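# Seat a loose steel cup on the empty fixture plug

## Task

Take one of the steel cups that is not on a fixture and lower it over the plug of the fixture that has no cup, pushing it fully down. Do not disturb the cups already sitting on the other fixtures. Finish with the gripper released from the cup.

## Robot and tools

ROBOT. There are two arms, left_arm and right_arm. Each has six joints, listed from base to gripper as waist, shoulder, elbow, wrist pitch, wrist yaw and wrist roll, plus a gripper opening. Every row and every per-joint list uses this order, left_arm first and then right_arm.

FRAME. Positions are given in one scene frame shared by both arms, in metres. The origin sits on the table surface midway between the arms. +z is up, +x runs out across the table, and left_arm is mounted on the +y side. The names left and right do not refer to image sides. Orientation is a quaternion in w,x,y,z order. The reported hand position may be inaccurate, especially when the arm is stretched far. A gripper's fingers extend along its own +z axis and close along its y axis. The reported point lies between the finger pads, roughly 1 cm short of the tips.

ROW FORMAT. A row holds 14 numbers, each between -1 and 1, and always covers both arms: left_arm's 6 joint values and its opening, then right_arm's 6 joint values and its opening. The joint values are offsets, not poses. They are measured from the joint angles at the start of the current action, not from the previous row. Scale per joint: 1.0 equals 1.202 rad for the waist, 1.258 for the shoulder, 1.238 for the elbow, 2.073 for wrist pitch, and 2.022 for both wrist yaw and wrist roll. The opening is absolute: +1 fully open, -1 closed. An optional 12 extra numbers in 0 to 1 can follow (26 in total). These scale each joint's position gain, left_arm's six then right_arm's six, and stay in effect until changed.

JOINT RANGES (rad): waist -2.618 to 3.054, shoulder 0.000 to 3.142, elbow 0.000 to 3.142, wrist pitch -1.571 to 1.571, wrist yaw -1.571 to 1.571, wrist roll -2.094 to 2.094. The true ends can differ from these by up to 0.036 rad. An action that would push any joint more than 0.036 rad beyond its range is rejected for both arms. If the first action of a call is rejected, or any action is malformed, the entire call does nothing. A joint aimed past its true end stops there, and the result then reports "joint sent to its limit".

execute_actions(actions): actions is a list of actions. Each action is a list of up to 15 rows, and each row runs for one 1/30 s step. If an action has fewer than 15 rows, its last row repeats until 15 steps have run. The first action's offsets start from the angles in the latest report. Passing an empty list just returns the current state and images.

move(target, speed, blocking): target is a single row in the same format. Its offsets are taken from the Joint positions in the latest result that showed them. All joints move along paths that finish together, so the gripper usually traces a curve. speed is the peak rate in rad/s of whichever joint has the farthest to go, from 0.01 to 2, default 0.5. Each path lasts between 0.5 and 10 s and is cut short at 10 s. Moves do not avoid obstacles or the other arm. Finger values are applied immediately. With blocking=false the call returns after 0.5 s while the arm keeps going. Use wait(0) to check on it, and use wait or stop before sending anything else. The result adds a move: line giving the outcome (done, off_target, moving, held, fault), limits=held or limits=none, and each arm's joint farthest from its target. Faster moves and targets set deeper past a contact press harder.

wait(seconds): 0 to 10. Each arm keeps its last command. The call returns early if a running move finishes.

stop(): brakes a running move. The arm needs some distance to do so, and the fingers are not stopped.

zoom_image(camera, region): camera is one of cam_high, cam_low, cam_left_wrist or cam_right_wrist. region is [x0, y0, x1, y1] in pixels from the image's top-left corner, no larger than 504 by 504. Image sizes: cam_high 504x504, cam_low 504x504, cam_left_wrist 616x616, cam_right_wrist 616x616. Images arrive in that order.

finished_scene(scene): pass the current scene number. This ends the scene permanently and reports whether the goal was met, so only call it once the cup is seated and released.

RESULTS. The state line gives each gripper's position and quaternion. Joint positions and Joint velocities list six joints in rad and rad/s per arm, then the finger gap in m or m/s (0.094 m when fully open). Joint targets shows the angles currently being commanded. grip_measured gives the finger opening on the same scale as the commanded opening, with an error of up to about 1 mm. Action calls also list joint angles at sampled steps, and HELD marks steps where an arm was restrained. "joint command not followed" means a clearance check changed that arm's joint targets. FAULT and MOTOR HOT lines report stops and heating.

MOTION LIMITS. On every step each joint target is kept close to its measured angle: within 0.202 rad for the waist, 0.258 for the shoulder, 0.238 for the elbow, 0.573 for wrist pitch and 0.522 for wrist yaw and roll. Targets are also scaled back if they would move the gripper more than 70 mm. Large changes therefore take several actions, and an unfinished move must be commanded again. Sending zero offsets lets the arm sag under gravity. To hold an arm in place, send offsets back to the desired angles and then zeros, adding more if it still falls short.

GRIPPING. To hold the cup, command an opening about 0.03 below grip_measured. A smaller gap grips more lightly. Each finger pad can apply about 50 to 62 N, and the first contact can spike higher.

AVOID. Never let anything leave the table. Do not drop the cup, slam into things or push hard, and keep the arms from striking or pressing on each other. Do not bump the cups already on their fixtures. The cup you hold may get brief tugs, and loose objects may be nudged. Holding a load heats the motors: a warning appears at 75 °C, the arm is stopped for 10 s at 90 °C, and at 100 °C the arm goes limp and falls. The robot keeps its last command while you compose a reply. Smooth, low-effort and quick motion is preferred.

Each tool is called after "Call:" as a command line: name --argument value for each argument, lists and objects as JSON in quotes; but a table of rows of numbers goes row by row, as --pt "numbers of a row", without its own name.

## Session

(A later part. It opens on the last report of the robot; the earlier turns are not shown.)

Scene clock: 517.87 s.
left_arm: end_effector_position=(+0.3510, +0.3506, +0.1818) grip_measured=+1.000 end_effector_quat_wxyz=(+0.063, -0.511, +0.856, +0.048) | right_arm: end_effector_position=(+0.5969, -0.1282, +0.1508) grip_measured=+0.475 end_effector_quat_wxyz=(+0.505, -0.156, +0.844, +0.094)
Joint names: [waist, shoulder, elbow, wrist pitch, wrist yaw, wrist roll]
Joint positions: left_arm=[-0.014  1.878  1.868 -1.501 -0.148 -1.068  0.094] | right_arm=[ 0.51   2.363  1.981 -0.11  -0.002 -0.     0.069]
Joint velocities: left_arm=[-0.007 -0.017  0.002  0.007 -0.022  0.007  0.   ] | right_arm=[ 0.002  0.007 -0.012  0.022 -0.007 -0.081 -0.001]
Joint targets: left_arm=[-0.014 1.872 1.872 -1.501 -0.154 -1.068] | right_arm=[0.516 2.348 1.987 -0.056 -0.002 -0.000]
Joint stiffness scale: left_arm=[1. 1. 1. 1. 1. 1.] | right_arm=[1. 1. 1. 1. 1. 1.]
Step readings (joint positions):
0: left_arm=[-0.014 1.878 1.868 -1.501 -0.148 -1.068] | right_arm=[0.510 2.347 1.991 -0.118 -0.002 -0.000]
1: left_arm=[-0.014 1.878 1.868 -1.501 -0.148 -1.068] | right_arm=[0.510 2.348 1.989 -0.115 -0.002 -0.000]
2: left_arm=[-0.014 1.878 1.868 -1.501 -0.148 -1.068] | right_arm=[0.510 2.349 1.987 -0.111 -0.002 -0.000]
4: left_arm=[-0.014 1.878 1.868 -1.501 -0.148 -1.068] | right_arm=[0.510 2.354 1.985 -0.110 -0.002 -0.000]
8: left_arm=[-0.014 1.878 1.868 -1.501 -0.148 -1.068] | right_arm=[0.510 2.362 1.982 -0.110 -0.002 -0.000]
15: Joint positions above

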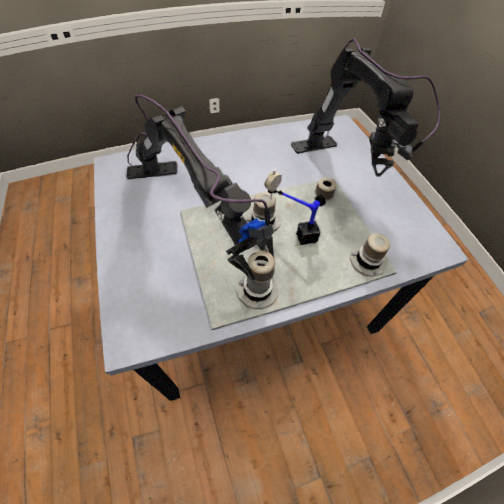

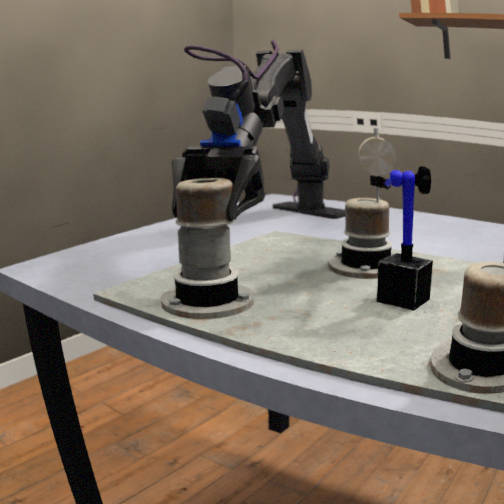

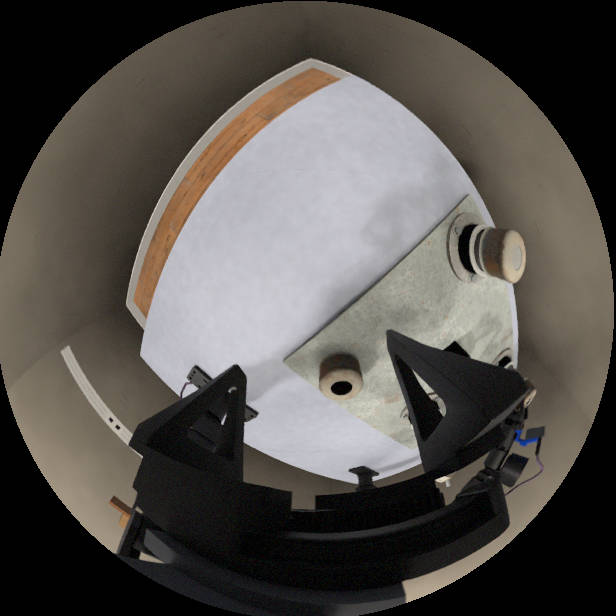

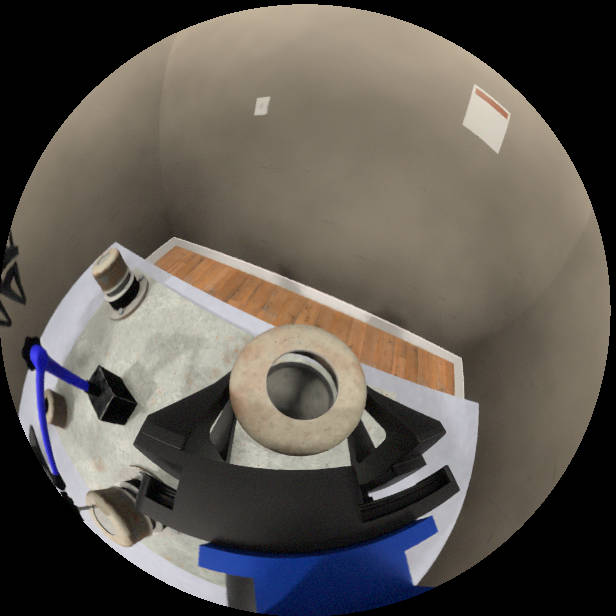

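Call:
execute_actions --actions '[[[0,-0.004,0.004,0,-0.003,0,1, 0,-0.0115,-0.0065,0.0311,0,0,0.44],[0,-0.004,0.004,0,-0.003,0,1, 0,-0.0115,-0.0065,0.0327,0,0,0.44],[0,-0.004,0.004,0,-0.003,0,1, 0,-0.0115,-0.0065,0.0343,0,0,0.44],[0,-0.004,0.004,0,-0.003,0,1, 0,-0.0115,-0.0066,0.036,0,0,0.44],[0,-0.004,0.004,0,-0.003,0,1, 0,-0.0115,-0.0095,0.0376,0,0,0.44],[0,-0.004,0.004,0,-0.003,0,1, 0,0.0065,-0.0123,0.0392,0,0,0.44],[0,-0.004,0.004,0,-0.003,0,1, 0,0.0065,-0.0152,0.0409,0,0,0.44],[0,-0.004,0.004,0,-0.003,0,1, 0,-0.0072,-0.018,0.0425,0,0,0.44],[0,-0.004,0.004,0,-0.003,0,1, 0,-0.0072,-0.0209,0.0441,0,0,0.44],[0,-0.004,0.004,0,-0.003,0,1, 0,-0.0072,-0.0237,0.0457,0,0,0.44],[0,-0.004,0.004,0,-0.003,0,1, 0,-0.0072,-0.0266,0.0474,0,0,0.44],[0,-0.004,0.004,0,-0.003,0,1, 0,-0.0072,-0.0295,0.049,0,0,0.44],[0,-0.004,0.004,0,-0.003,0,1, 0,-0.0072,-0.0323,0.0507,0,0,0.44]]]'

Call:
wait --seconds 0.2

Scene clock: 545.97 s.
left_arm: end_effector_position=(+0.3510, +0.3506, +0.1818) grip_measured=+1.000 end_effector_quat_wxyz=(+0.063, -0.511, +0.856, +0.048) | right_arm: end_effector_position=(+0.5961, -0.1287, +0.1392) grip_measured=+0.475 end_effector_quat_wxyz=(+0.505, -0.156, +0.844, +0.093)
Joint names: [waist, shoulder, elbow, wrist pitch, wrist yaw, wrist roll]
Joint positions: left_arm=[-0.014  1.878  1.868 -1.501 -0.148 -1.068  0.094] | right_arm=[ 0.51   2.368  1.942 -0.067 -0.001 -0.001  0.069]
Joint velocities: left_arm=[-0.012  0.012 -0.012  0.022 -0.007  0.007  0.   ] | right_arm=[-0.002  0.002 -0.066  0.051 -0.007  0.037  0.   ]
Joint targets: left_arm=[-0.014 1.872 1.872 -1.501 -0.154 -1.068] | right_arm=[0.510 2.354 1.941 -0.005 -0.002 -0.000]
Joint stiffness scale: left_arm=[1. 1. 1. 1. 1. 1.] | right_arm=[1. 1. 1. 1. 1. 1.]
Step readings (joint positions):
0: left_arm=[-0.014 1.878 1.868 -1.501 -0.148 -1.068] | right_arm=[0.510 2.363 1.981 -0.110 -0.002 -0.000]
1: left_arm=[-0.014 1.878 1.868 -1.501 -0.148 -1.068] | right_arm=[0.510 2.363 1.979 -0.108 -0.002 -0.000]
2: left_arm=[-0.014 1.878 1.868 -1.501 -0.148 -1.068] | right_arm=[0.510 2.363 1.977 -0.105 -0.002 -0.000]
4: left_arm=[-0.014 1.878 1.868 -1.501 -0.148 -1.068] | right_arm=[0.510 2.363 1.972 -0.102 -0.002 -0.000]
8: left_arm=[-0.014 1.878 1.868 -1.501 -0.148 -1.068] | right_arm=[0.510 2.368 1.964 -0.090 -0.002 -0.000]
15: Joint positions above

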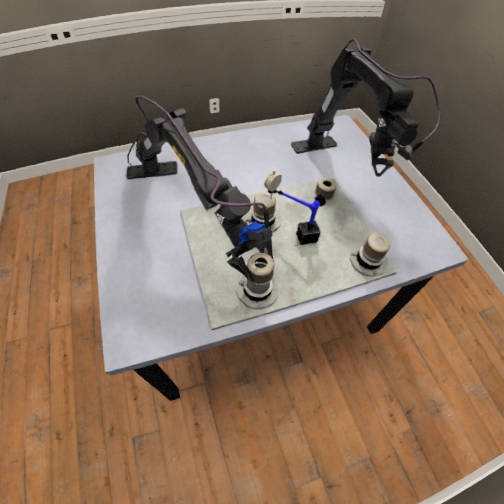

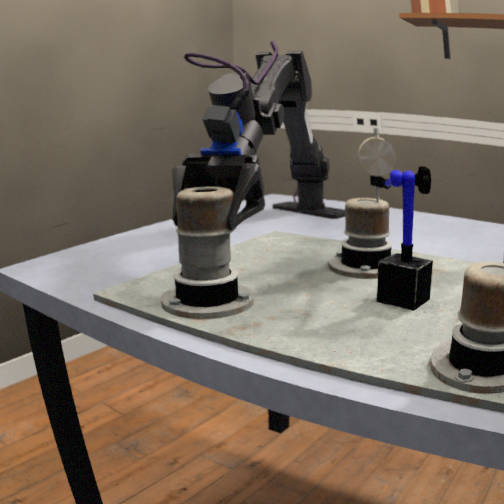

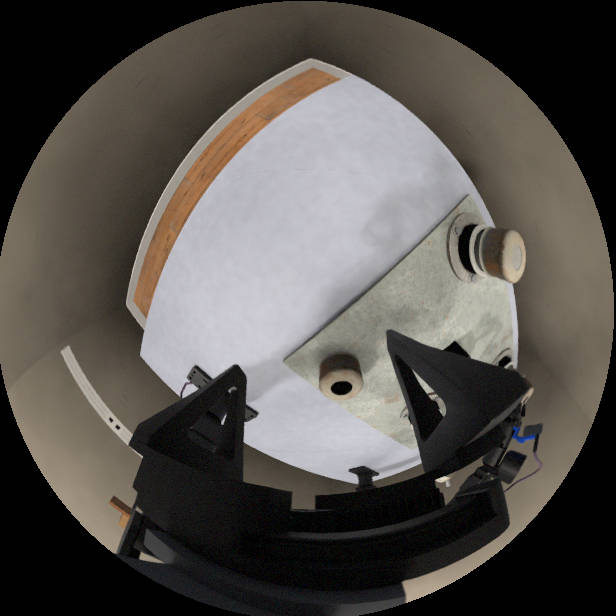

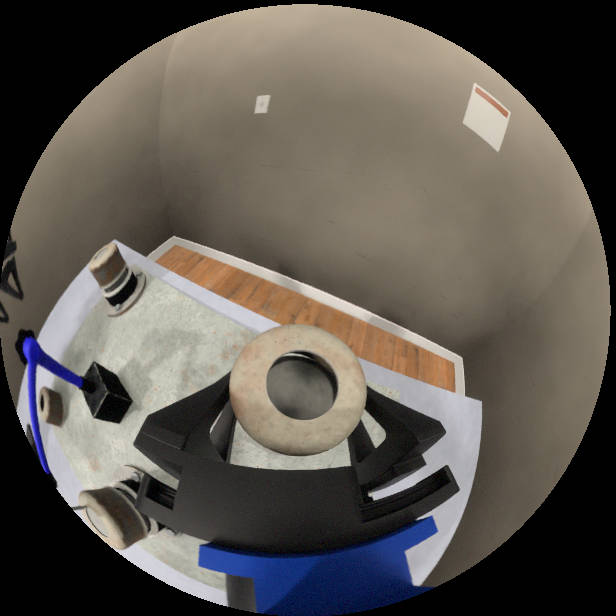

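Scene clock: 546.17 s.
left_arm: end_effector_position=(+0.3510, +0.3506, +0.1818) grip_measured=+1.000 end_effector_quat_wxyz=(+0.063, -0.511, +0.856, +0.048) | right_arm: end_effector_position=(+0.5963, -0.1286, +0.1393) grip_measured=+0.475 end_effector_quat_wxyz=(+0.506, -0.156, +0.843, +0.093)
Joint names: [waist, shoulder, elbow, wrist pitch, wrist yaw, wrist roll]
Joint positions: left_arm=[-0.014  1.878  1.868 -1.501 -0.148 -1.068  0.094] | right_arm=[ 0.51   2.368  1.94  -0.062 -0.001 -0.001  0.069]
Joint velocities: left_arm=[-0.012 -0.007 -0.007 -0.022 -0.051 -0.007  0.   ] | right_arm=[-0.007  0.012 -0.012  0.037 -0.037  0.007  0.   ]
Joint targets: left_arm=[-0.014 1.872 1.872 -1.501 -0.154 -1.068] | right_arm=[0.510 2.354 1.941 -0.005 -0.002 -0.000]
Joint stiffness scale: left_arm=[1. 1. 1. 1. 1. 1.] | right_arm=[1. 1. 1. 1. 1. 1.]
wait: 0.20 s; no rest

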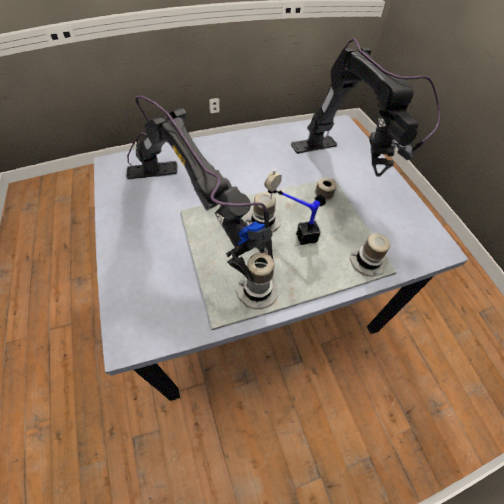

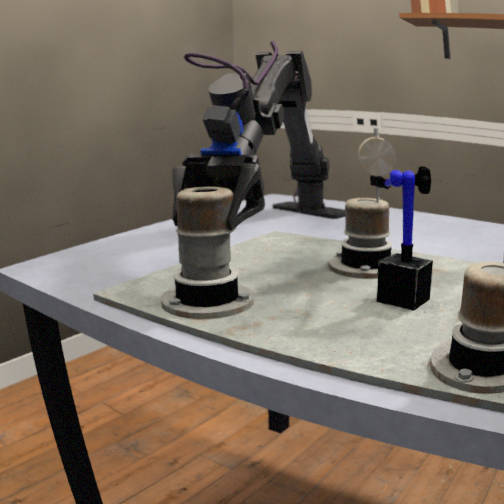

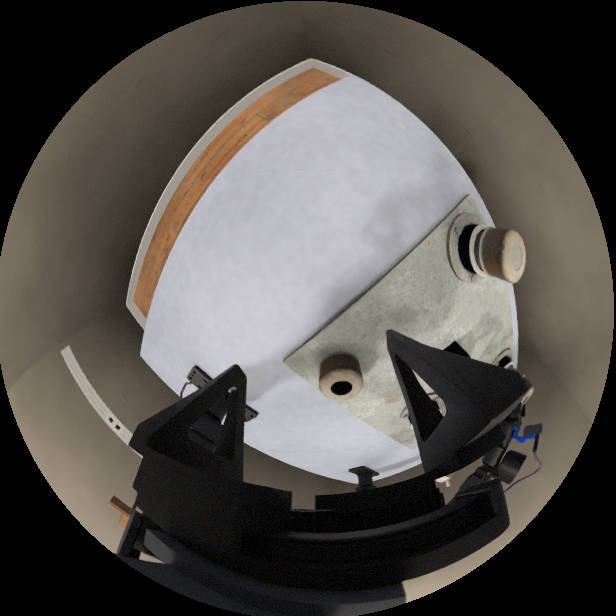

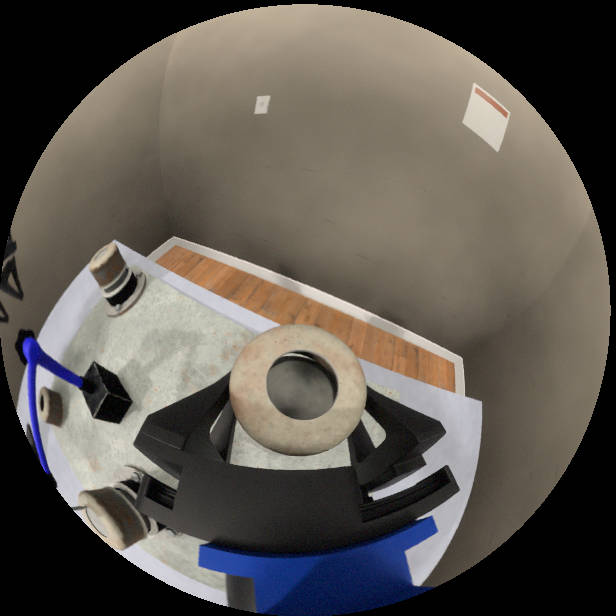

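Call:
execute_actions --actions '[]'

Scene clock: 560.53 s.
left_arm: end_effector_position=(+0.3510, +0.3506, +0.1818) grip_measured=+1.000 end_effector_quat_wxyz=(+0.063, -0.511, +0.856, +0.048) | right_arm: end_effector_position=(+0.5963, -0.1286, +0.1393) grip_measured=+0.475 end_effector_quat_wxyz=(+0.506, -0.156, +0.843, +0.093)
Joint names: [waist, shoulder, elbow, wrist pitch, wrist yaw, wrist roll]
Joint positions: left_arm=[-0.014  1.878  1.868 -1.501 -0.148 -1.068  0.094] | right_arm=[ 0.51   2.368  1.94  -0.061 -0.001 -0.001  0.069]
Joint velocities: left_arm=[-0.002 -0.002 -0.012 -0.11  -0.007 -0.095  0.   ] | right_arm=[ 0.007  0.007  0.002 -0.007 -0.051 -0.037  0.   ]
Joint targets: left_arm=[-0.014 1.872 1.872 -1.501 -0.154 -1.068] | right_arm=[0.510 2.354 1.941 -0.005 -0.002 -0.000]
Joint stiffness scale: left_arm=[1. 1. 1. 1. 1. 1.] | right_arm=[1. 1. 1. 1. 1. 1.]

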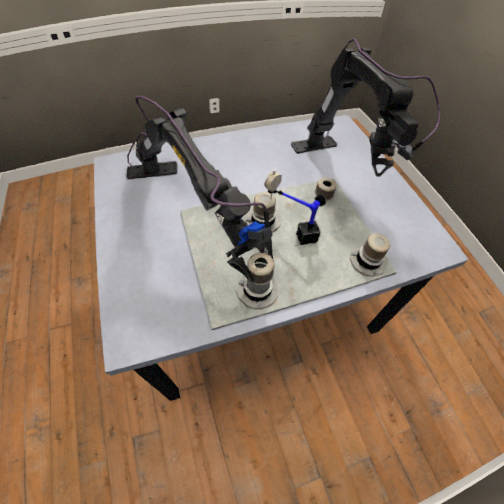

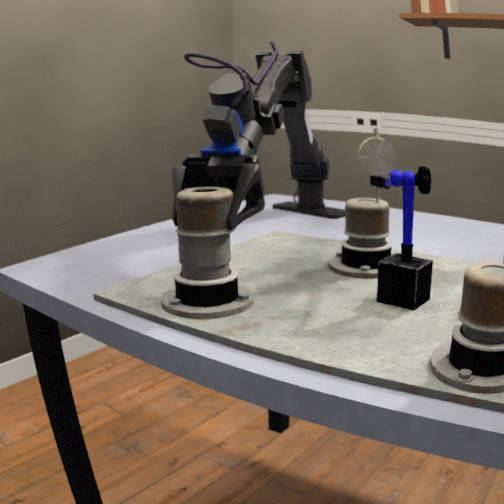

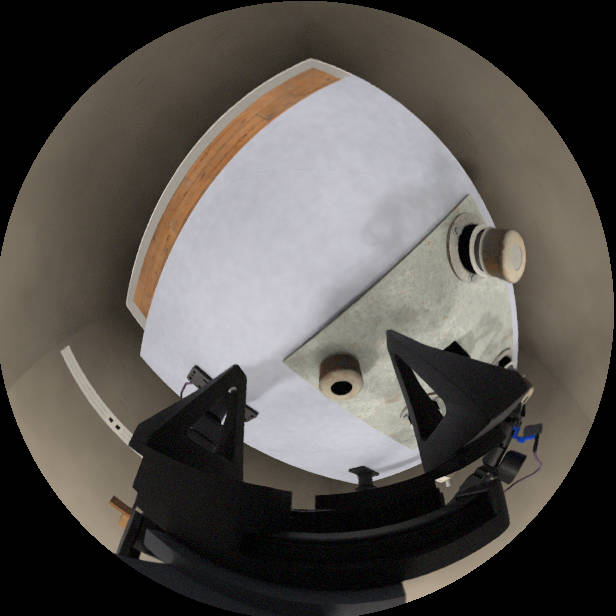

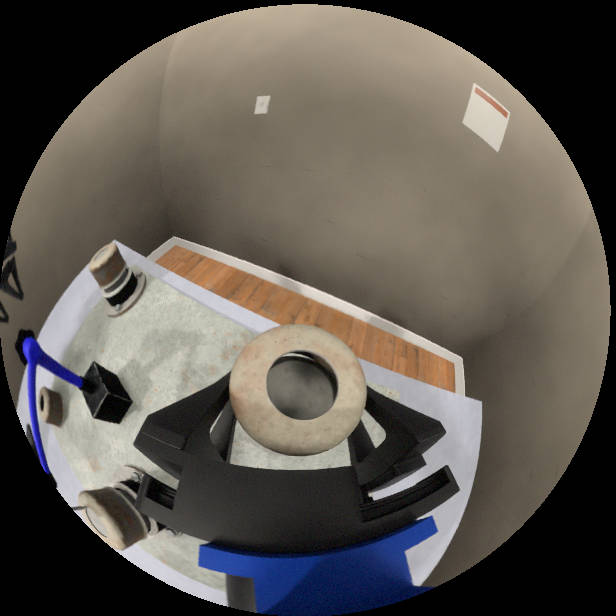

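Call:
zoom_image --camera "cam_low" --region '[140, 170, 280, 310]'

Call:
zoom_image --camera "cam_right_wrist" --region '[215, 310, 385, 480]'

Region (140, 170, 280, 310) of cam_low's 504x504 image, scaled by 3.600, with more detail than that image has.

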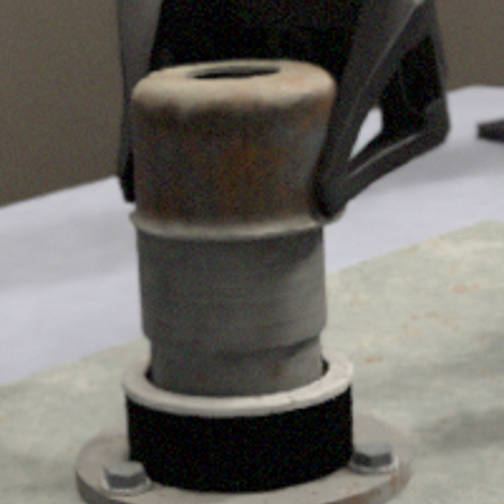

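Region (215, 310, 385, 480) of cam_right_wrist's 616x616 image, scaled by 2.965, with more detail than that image has.

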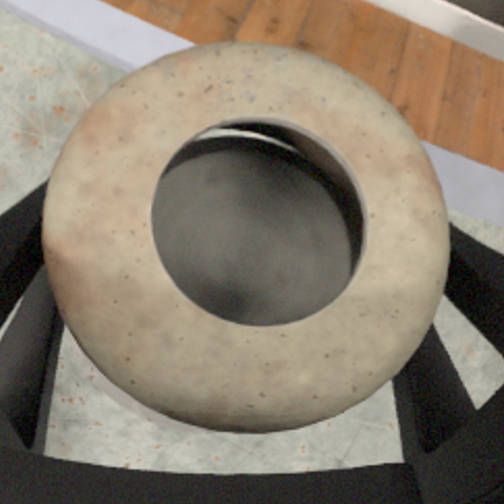

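Call:
execute_actions --actions '[[[0,-0.004,0.004,0,-0.003,0,1,0,-0.008,-0.001,0.028,-0.0005,0.0005,0.44],[0,-0.004,0.004,0,-0.003,0,1,0,-0.006,-0.003,0.0295,-0.0005,0.0005,0.44],[0,-0.004,0.004,0,-0.003,0,1,0,-0.006,-0.0045,0.031,-0.0005,0.0005,0.44],[0,-0.004,0.004,0,-0.003,0,1,0,-0.0058,-0.006,0.032,-0.0005,0.0005,0.44],[0,-0.004,0.004,0,-0.003,0,1,0,-0.0055,-0.0075,0.0335,-0.0005,0.0005,0.44],[0,-0.004,0.004,0,-0.003,0,1,0,-0.0052,-0.009,0.0348,-0.0005,0.0005,0.44],[0,-0.004,0.004,0,-0.003,0,1,0,-0.0049,-0.0105,0.036,-0.0005,0.0005,0.44],[0,-0.004,0.004,0,-0.003,0,1,0,-0.0046,-0.012,0.0372,-0.0005,0.0005,0.44],[0,-0.004,0.004,0,-0.003,0,1,0,-0.0043,-0.0135,0.0384,-0.0005,0.0005,0.44],[0,-0.004,0.004,0,-0.003,0,1,0,-0.004,-0.015,0.0396,-0.0005,0.0005,0.44],[0,-0.004,0.004,0,-0.003,0,1,0,-0.0036,-0.0165,0.0408,-0.0005,0.0005,0.44],[0,-0.004,0.004,0,-0.003,0,1,0,-0.0032,-0.0178,0.042,-0.0005,0.0005,0.44]]]'

Scene clock: 584.03 s.
left_arm: end_effector_position=(+0.3510, +0.3506, +0.1818) grip_measured=+1.000 end_effector_quat_wxyz=(+0.063, -0.511, +0.856, +0.048) | right_arm: end_effector_position=(+0.5974, -0.1289, +0.1381) grip_measured=+0.475 end_effector_quat_wxyz=(+0.513, -0.154, +0.839, +0.093)
Joint names: [waist, shoulder, elbow, wrist pitch, wrist yaw, wrist roll]
Joint positions: left_arm=[-0.014  1.878  1.868 -1.501 -0.148 -1.068  0.094] | right_arm=[ 0.51   2.368  1.921 -0.026  0.003 -0.001  0.069]
Joint velocities: left_arm=[ 0.007  0.007 -0.027 -0.066 -0.037  0.007  0.   ] | right_arm=[ 0.017 -0.007 -0.007  0.066  0.022  0.007  0.   ]
Joint targets: left_arm=[-0.014 1.872 1.872 -1.501 -0.154 -1.068] | right_arm=[0.510 2.364 1.918 0.026 -0.002 0.000]
Joint stiffness scale: left_arm=[1. 1. 1. 1. 1. 1.] | right_arm=[1. 1. 1. 1. 1. 1.]
Step readings (joint positions):
0: left_arm=[-0.014 1.878 1.868 -1.501 -0.148 -1.068] | right_arm=[0.510 2.368 1.940 -0.061 -0.001 -0.001]
1: left_arm=[-0.014 1.878 1.868 -1.501 -0.148 -1.068] | right_arm=[0.510 2.368 1.940 -0.061 -0.001 -0.001]
2: left_arm=[-0.014 1.878 1.868 -1.501 -0.148 -1.068] | right_arm=[0.510 2.368 1.940 -0.061 -0.001 -0.001]
4: left_arm=[-0.014 1.878 1.868 -1.501 -0.148 -1.068] | right_arm=[0.510 2.368 1.938 -0.058 -0.001 -0.001]
8: left_arm=[-0.014 1.878 1.868 -1.501 -0.148 -1.068] | right_arm=[0.510 2.368 1.930 -0.043 0.000 -0.001]
15: Joint positions above

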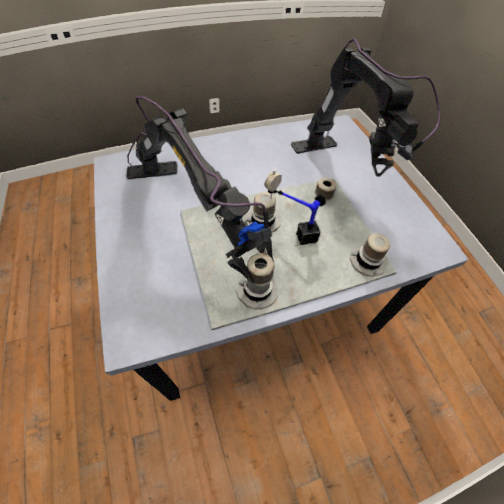

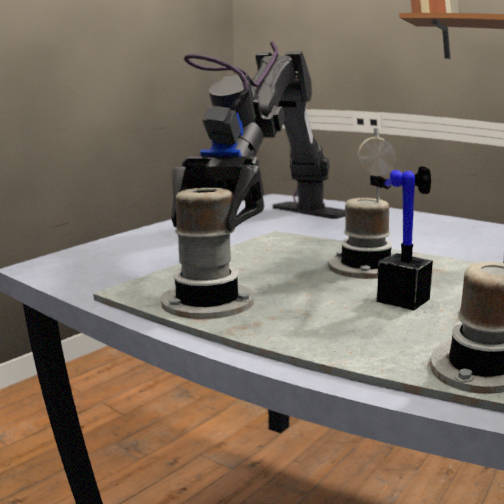

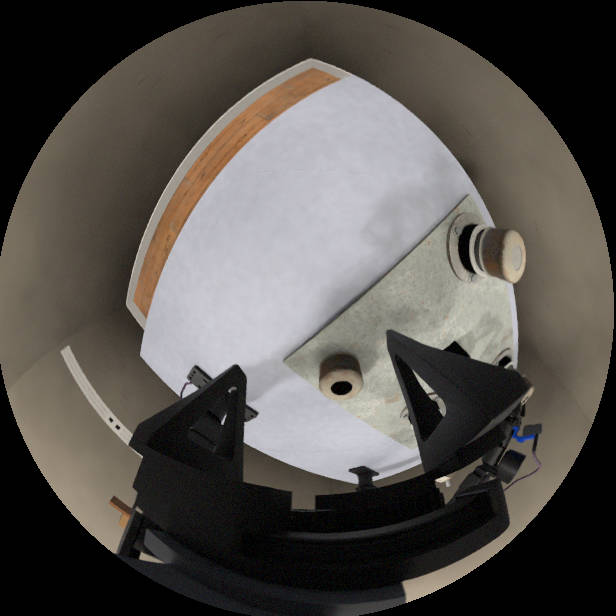

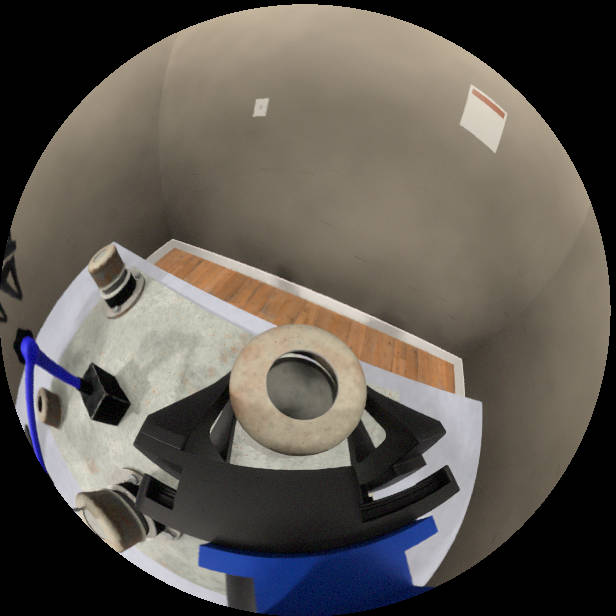

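Call:
zoom_image --camera "cam_right_wrist" --region '[250, 330, 350, 430]'

Call:
zoom_image --camera "cam_low" --region '[160, 180, 250, 270]'

Call:
zoom_image --camera "cam_high" --region '[225, 240, 295, 310]'

Region (250, 330, 350, 430) of cam_right_wrist's 616x616 image, scaled by 5.040, with more detail than that image has.

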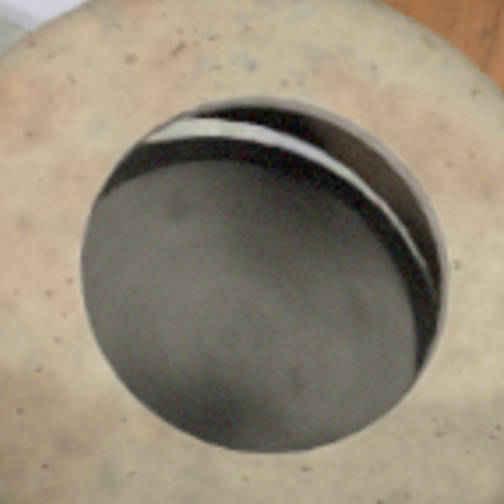

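Region (160, 180, 250, 270) of cam_low's 504x504 image, scaled by 5.600, with more detail than that image has.

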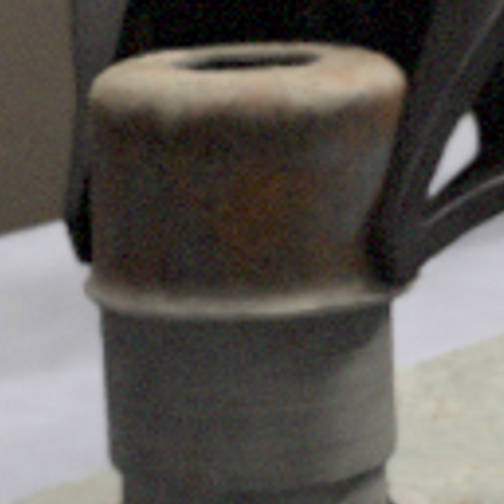

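Region (225, 240, 295, 310) of cam_high's 504x504 image, scaled by 7.200, with more detail than that image has.

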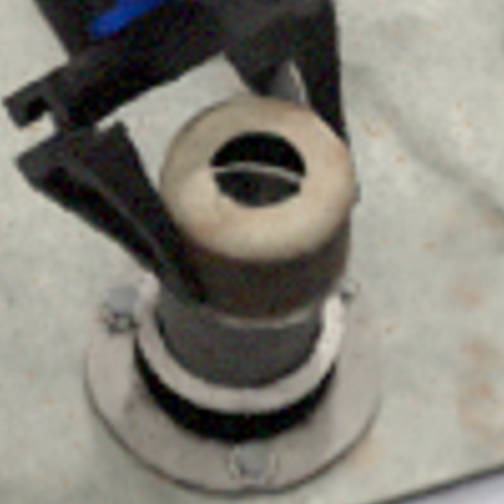

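Call:
execute_actions --actions '[[[0,-0.004,0.004,0,-0.003,0,1,0,-0.005,-0.0024,0.024,0.002,0.0005,0.44],[0,-0.004,0.004,0,-0.003,0,1,0,-0.005,-0.0024,0.024,0.004,0.0005,0.44],[0,-0.004,0.004,0,-0.003,0,1,0,-0.005,-0.0024,0.024,0.0055,0.0005,0.44],[0,-0.004,0.004,0,-0.003,0,1,0,-0.005,-0.0024,0.024,0.0065,0.0005,0.44],[0,-0.004,0.004,0,-0.003,0,1,0,-0.005,-0.0024,0.024,0.0075,0.0005,0.44],[0,-0.004,0.004,0,-0.003,0,1,0,-0.005,-0.0024,0.024,0.0083,0.0005,0.44],[0,-0.004,0.004,0,-0.003,0,1,0,-0.005,-0.0024,0.024,0.009,0.0005,0.44],[0,-0.004,0.004,0,-0.003,0,1,0,-0.005,-0.0024,0.024,0.0095,0.0005,0.44]]]'

Scene clock: 613.13 s.
left_arm: end_effector_position=(+0.3510, +0.3506, +0.1818) grip_measured=+1.000 end_effector_quat_wxyz=(+0.063, -0.511, +0.856, +0.048) | right_arm: end_effector_position=(+0.5979, -0.1299, +0.1382) grip_measured=+0.475 end_effector_quat_wxyz=(+0.514, -0.152, +0.839, +0.090)
Joint names: [waist, shoulder, elbow, wrist pitch, wrist yaw, wrist roll]
Joint positions: left_arm=[-0.014  1.878  1.868 -1.501 -0.148 -1.068  0.094] | right_arm=[ 0.51   2.368  1.92  -0.025  0.009 -0.001  0.069]
Joint velocities: left_arm=[-0.002 -0.007  0.007  0.037  0.051 -0.007  0.   ] | right_arm=[-0.002  0.022 -0.007  0.007  0.007  0.022 -0.002]
Joint targets: left_arm=[-0.014 1.872 1.872 -1.501 -0.154 -1.068] | right_arm=[0.510 2.361 1.918 0.024 0.023 0.000]
Joint stiffness scale: left_arm=[1. 1. 1. 1. 1. 1.] | right_arm=[1. 1. 1. 1. 1. 1.]
Step readings (joint positions):
0: left_arm=[-0.014 1.878 1.868 -1.501 -0.148 -1.068] | right_arm=[0.510 2.368 1.920 -0.025 0.004 -0.001]
1: left_arm=[-0.014 1.878 1.868 -1.501 -0.148 -1.068] | right_arm=[0.510 2.368 1.920 -0.025 0.005 -0.001]
2: left_arm=[-0.014 1.878 1.868 -1.501 -0.148 -1.068] | right_arm=[0.510 2.368 1.920 -0.025 0.006 -0.001]
4: left_arm=[-0.014 1.878 1.868 -1.501 -0.148 -1.068] | right_arm=[0.510 2.368 1.920 -0.025 0.007 -0.001]
8: left_arm=[-0.014 1.878 1.868 -1.501 -0.148 -1.068] | right_arm=[0.510 2.368 1.920 -0.025 0.009 -0.001]
15: Joint positions above

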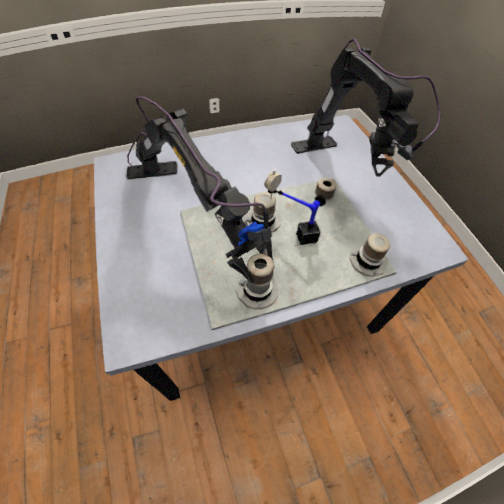

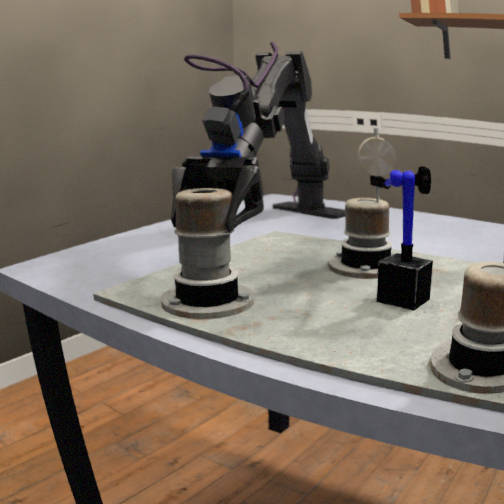

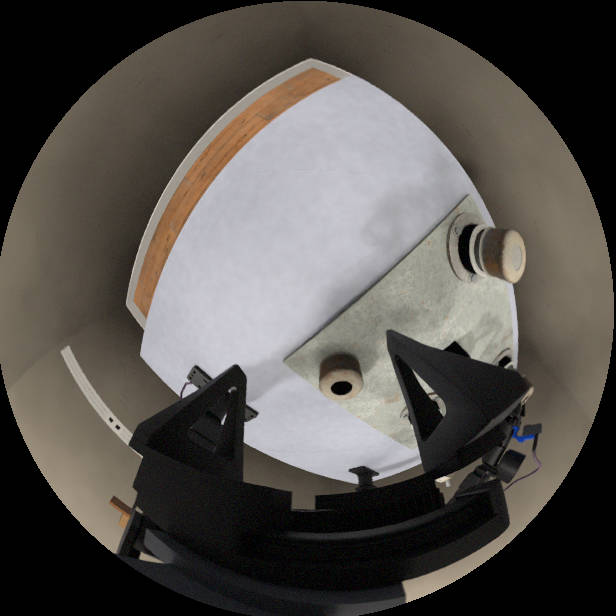

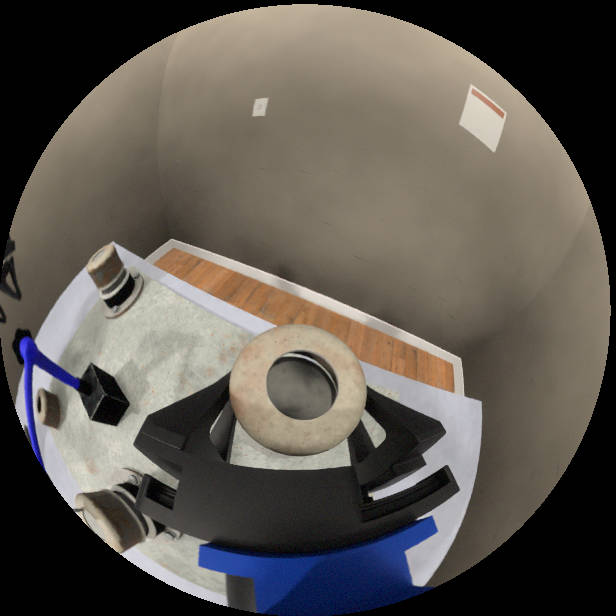

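Call:
zoom_image --camera "cam_right_wrist" --region '[250, 330, 350, 430]'

Call:
zoom_image --camera "cam_high" --region '[240, 245, 280, 285]'

Region (250, 330, 350, 430) of cam_right_wrist's 616x616 image, scaled by 5.040, with more detail than that image has.

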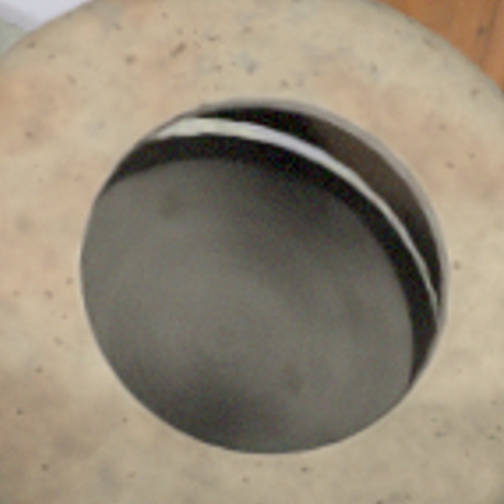

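Region (240, 245, 280, 285) of cam_high's 504x504 image, scaled by 12.600, with more detail than that image has.

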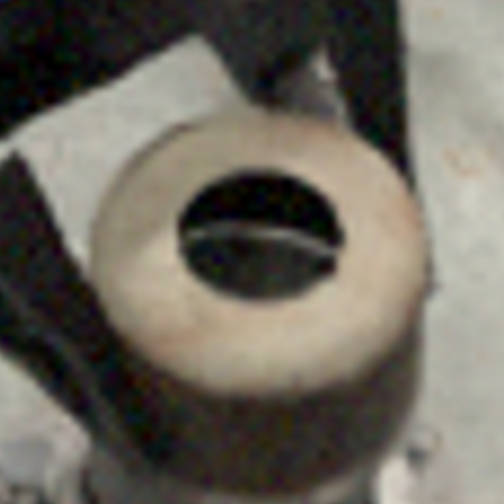

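Call:
execute_actions --actions '[[[0,-0.004,0.004,0,-0.003,0,1,0,0.007,-0.009,0.0225,0.003,0.0005,0.44],[0,-0.004,0.004,0,-0.003,0,1,0,0.007,-0.009,0.0225,0.003,0.0005,0.44],[0,-0.004,0.004,0,-0.003,0,1,0,-0.003,-0.003,0.0225,0.003,0.0005,0.44]]]'

Scene clock: 625.03 s.
left_arm: end_effector_position=(+0.3510, +0.3506, +0.1818) grip_measured=+1.000 end_effector_quat_wxyz=(+0.063, -0.511, +0.856, +0.048) | right_arm: end_effector_position=(+0.5977, -0.1309, +0.1322) grip_measured=+0.475 end_effector_quat_wxyz=(+0.511, -0.152, +0.842, +0.088)
Joint names: [waist, shoulder, elbow, wrist pitch, wrist yaw, wrist roll]
Joint positions: left_arm=[-0.014  1.878  1.868 -1.501 -0.148 -1.068  0.094] | right_arm=[ 0.51   2.374  1.914 -0.022  0.014 -0.001  0.069]
Joint velocities: left_arm=[-0.002 -0.007  0.002 -0.007 -0.022 -0.022  0.   ] | right_arm=[ 0.002  0.007  0.012 -0.022 -0.007 -0.007  0.   ]
Joint targets: left_arm=[-0.014 1.872 1.872 -1.501 -0.154 -1.068] | right_arm=[0.510 2.364 1.916 0.022 0.016 0.000]
Joint stiffness scale: left_arm=[1. 1. 1. 1. 1. 1.] | right_arm=[1. 1. 1. 1. 1. 1.]
Step readings (joint positions):
0: left_arm=[-0.014 1.878 1.868 -1.501 -0.148 -1.068] | right_arm=[0.510 2.368 1.920 -0.025 0.010 -0.001]
1: left_arm=[-0.014 1.878 1.868 -1.501 -0.148 -1.068] | right_arm=[0.510 2.369 1.919 -0.023 0.010 -0.001]
2: left_arm=[-0.014 1.878 1.868 -1.501 -0.148 -1.068] | right_arm=[0.510 2.369 1.917 -0.022 0.011 -0.001]
4: left_arm=[-0.014 1.878 1.868 -1.501 -0.148 -1.068] | right_arm=[0.510 2.371 1.914 -0.022 0.013 -0.001]
8: left_arm=[-0.014 1.878 1.868 -1.501 -0.148 -1.068] | right_arm=[0.510 2.374 1.914 -0.022 0.014 -0.001]
15: Joint positions above

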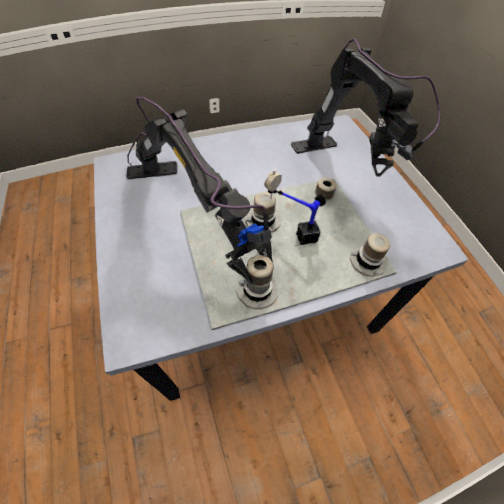

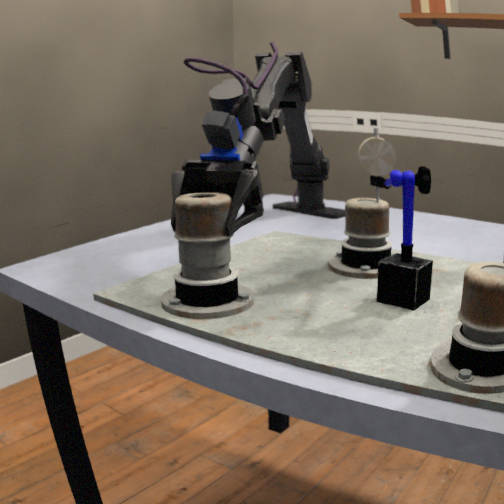

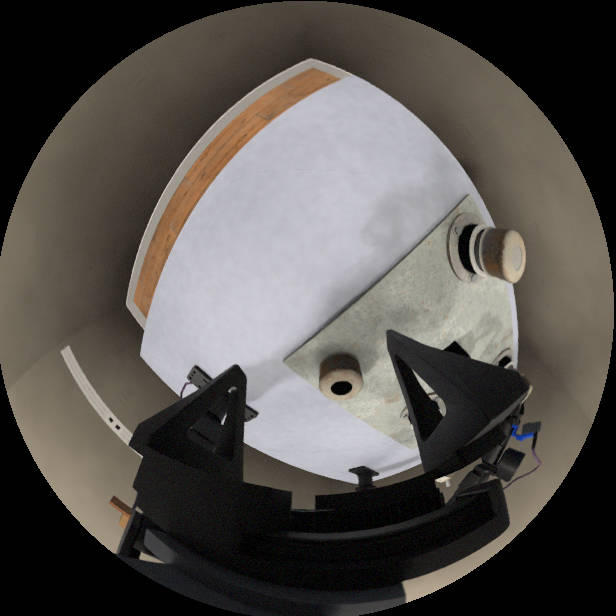

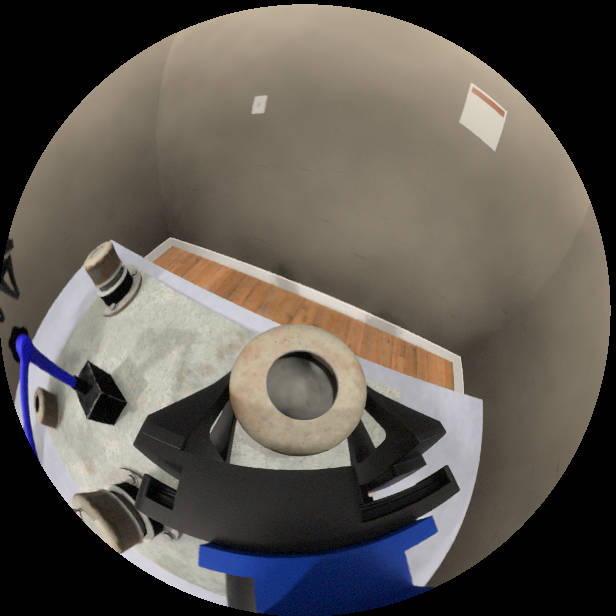

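Call:
zoom_image --camera "cam_right_wrist" --region '[250, 330, 350, 430]'

Call:
zoom_image --camera "cam_low" --region '[160, 180, 250, 270]'

Region (250, 330, 350, 430) of cam_right_wrist's 616x616 image, scaled by 5.040, with more detail than that image has.

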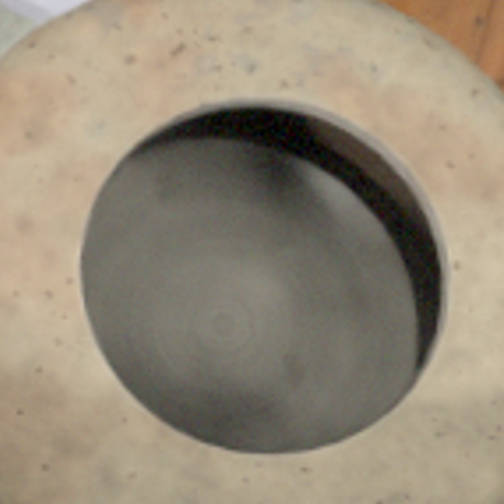

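Region (160, 180, 250, 270) of cam_low's 504x504 image, scaled by 5.600, with more detail than that image has.

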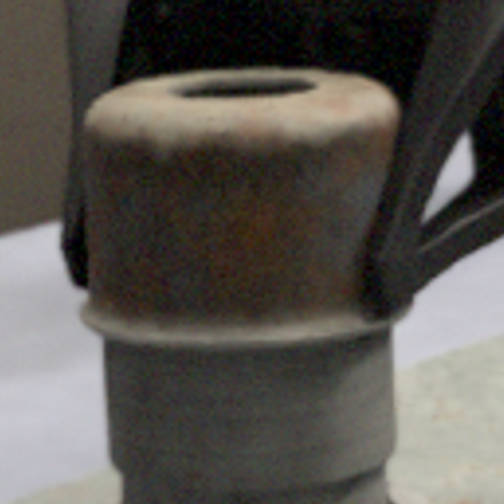

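Call:
execute_actions --actions '[[[0,-0.004,0.004,0,-0.003,0,1,0,0.007,-0.008,0.0215,0.004,0.0005,0.44],[0,-0.004,0.004,0,-0.003,0,1,0,0.007,-0.008,0.0225,0.004,0.0005,0.44],[0,-0.004,0.004,0,-0.003,0,1,0,-0.003,-0.005,0.0235,0.004,0.0005,0.44],[0,-0.004,0.004,0,-0.003,0,1,0,-0.0025,-0.006,0.0244,0.004,0.0005,0.44],[0,-0.004,0.004,0,-0.003,0,1,0,-0.002,-0.007,0.0252,0.004,0.0005,0.44],[0,-0.004,0.004,0,-0.003,0,1,0,-0.0015,-0.008,0.026,0.004,0.0005,0.44],[0,-0.004,0.004,0,-0.003,0,1,0,-0.001,-0.009,0.0268,0.004,0.0005,0.44],[0,-0.004,0.004,0,-0.003,0,1,0,-0.0005,-0.010,0.0276,0.004,0.0005,0.44],[0,-0.004,0.004,0,-0.003,0,1,0,0,-0.011,0.0284,0.004,0.0005,0.44],[0,-0.004,0.004,0,-0.003,0,1,0,0.0005,-0.012,0.0292,0.004,0.0005,0.44],[0,-0.004,0.004,0,-0.003,0,1,0,0.001,-0.013,0.030,0.004,0.0005,0.44]]]'

Scene clock: 652.23 s.
left_arm: end_effector_position=(+0.3510, +0.3506, +0.1818) grip_measured=+1.000 end_effector_quat_wxyz=(+0.063, -0.511, +0.856, +0.048) | right_arm: end_effector_position=(+0.5979, -0.1311, +0.1264) grip_measured=+0.475 end_effector_quat_wxyz=(+0.512, -0.151, +0.841, +0.087)
Joint names: [waist, shoulder, elbow, wrist pitch, wrist yaw, wrist roll]
Joint positions: left_arm=[-0.014  1.878  1.868 -1.501 -0.148 -1.068  0.094] | right_arm=[ 0.51   2.38   1.9    0.     0.016 -0.001  0.069]
Joint velocities: left_arm=[ 0.002 -0.027 -0.022 -0.037  0.066 -0.022  0.   ] | right_arm=[ 0.002 -0.002 -0.017  0.007 -0.037 -0.037 -0.001]
Joint targets: left_arm=[-0.014 1.872 1.872 -1.501 -0.154 -1.068] | right_arm=[0.510 2.375 1.898 0.041 0.022 0.000]
Joint stiffness scale: left_arm=[1. 1. 1. 1. 1. 1.] | right_arm=[1. 1. 1. 1. 1. 1.]
Step readings (joint positions):
0: left_arm=[-0.014 1.878 1.868 -1.501 -0.148 -1.068] | right_arm=[0.510 2.374 1.914 -0.022 0.014 -0.001]
1: left_arm=[-0.014 1.878 1.868 -1.501 -0.148 -1.068] | right_arm=[0.510 2.375 1.913 -0.020 0.014 -0.001]
2: left_arm=[-0.014 1.878 1.868 -1.501 -0.148 -1.068] | right_arm=[0.510 2.376 1.912 -0.018 0.015 -0.001]
4: left_arm=[-0.014 1.878 1.868 -1.501 -0.148 -1.068] | right_arm=[0.510 2.378 1.910 -0.015 0.015 -0.001]
8: left_arm=[-0.014 1.878 1.868 -1.501 -0.148 -1.068] | right_arm=[0.510 2.380 1.906 -0.008 0.016 -0.001]
15: Joint positions above

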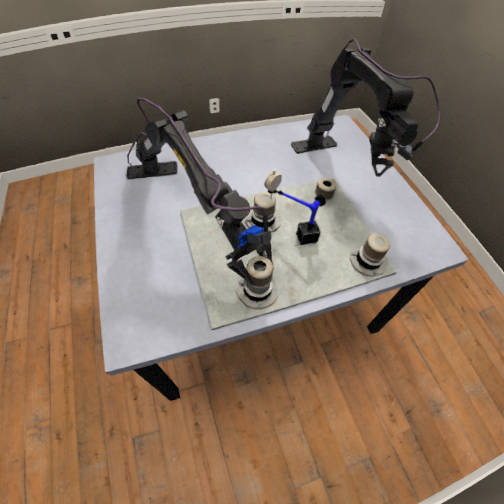

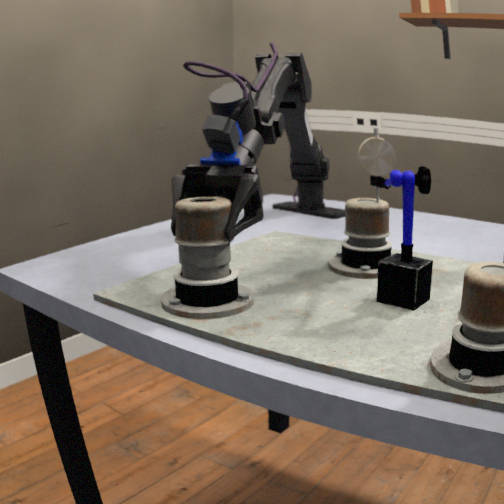

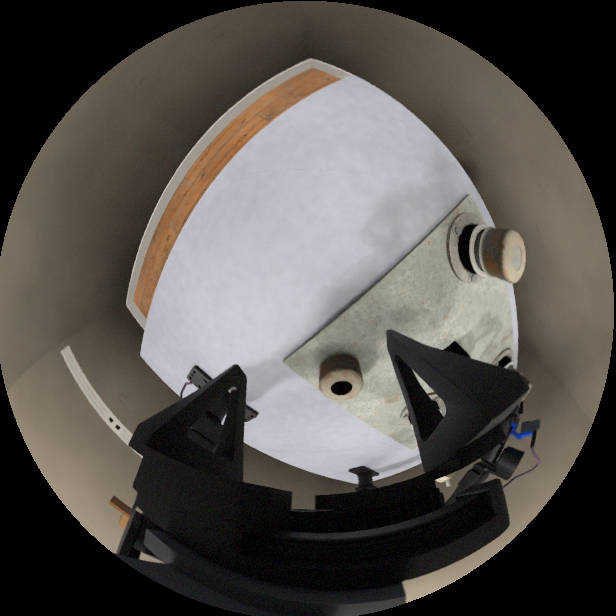

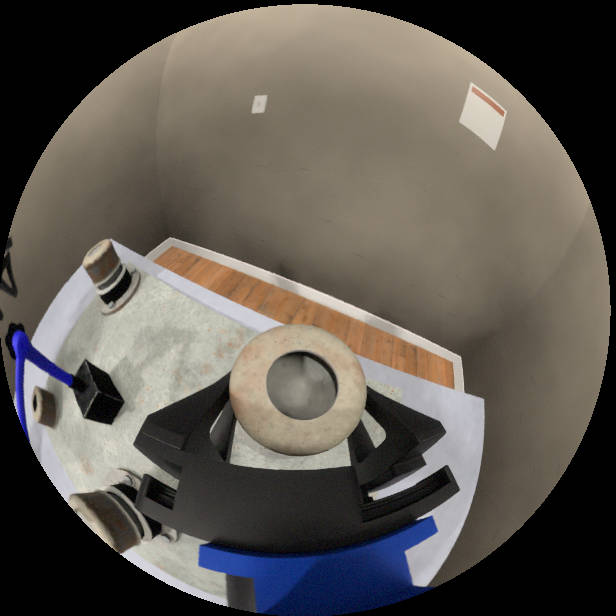

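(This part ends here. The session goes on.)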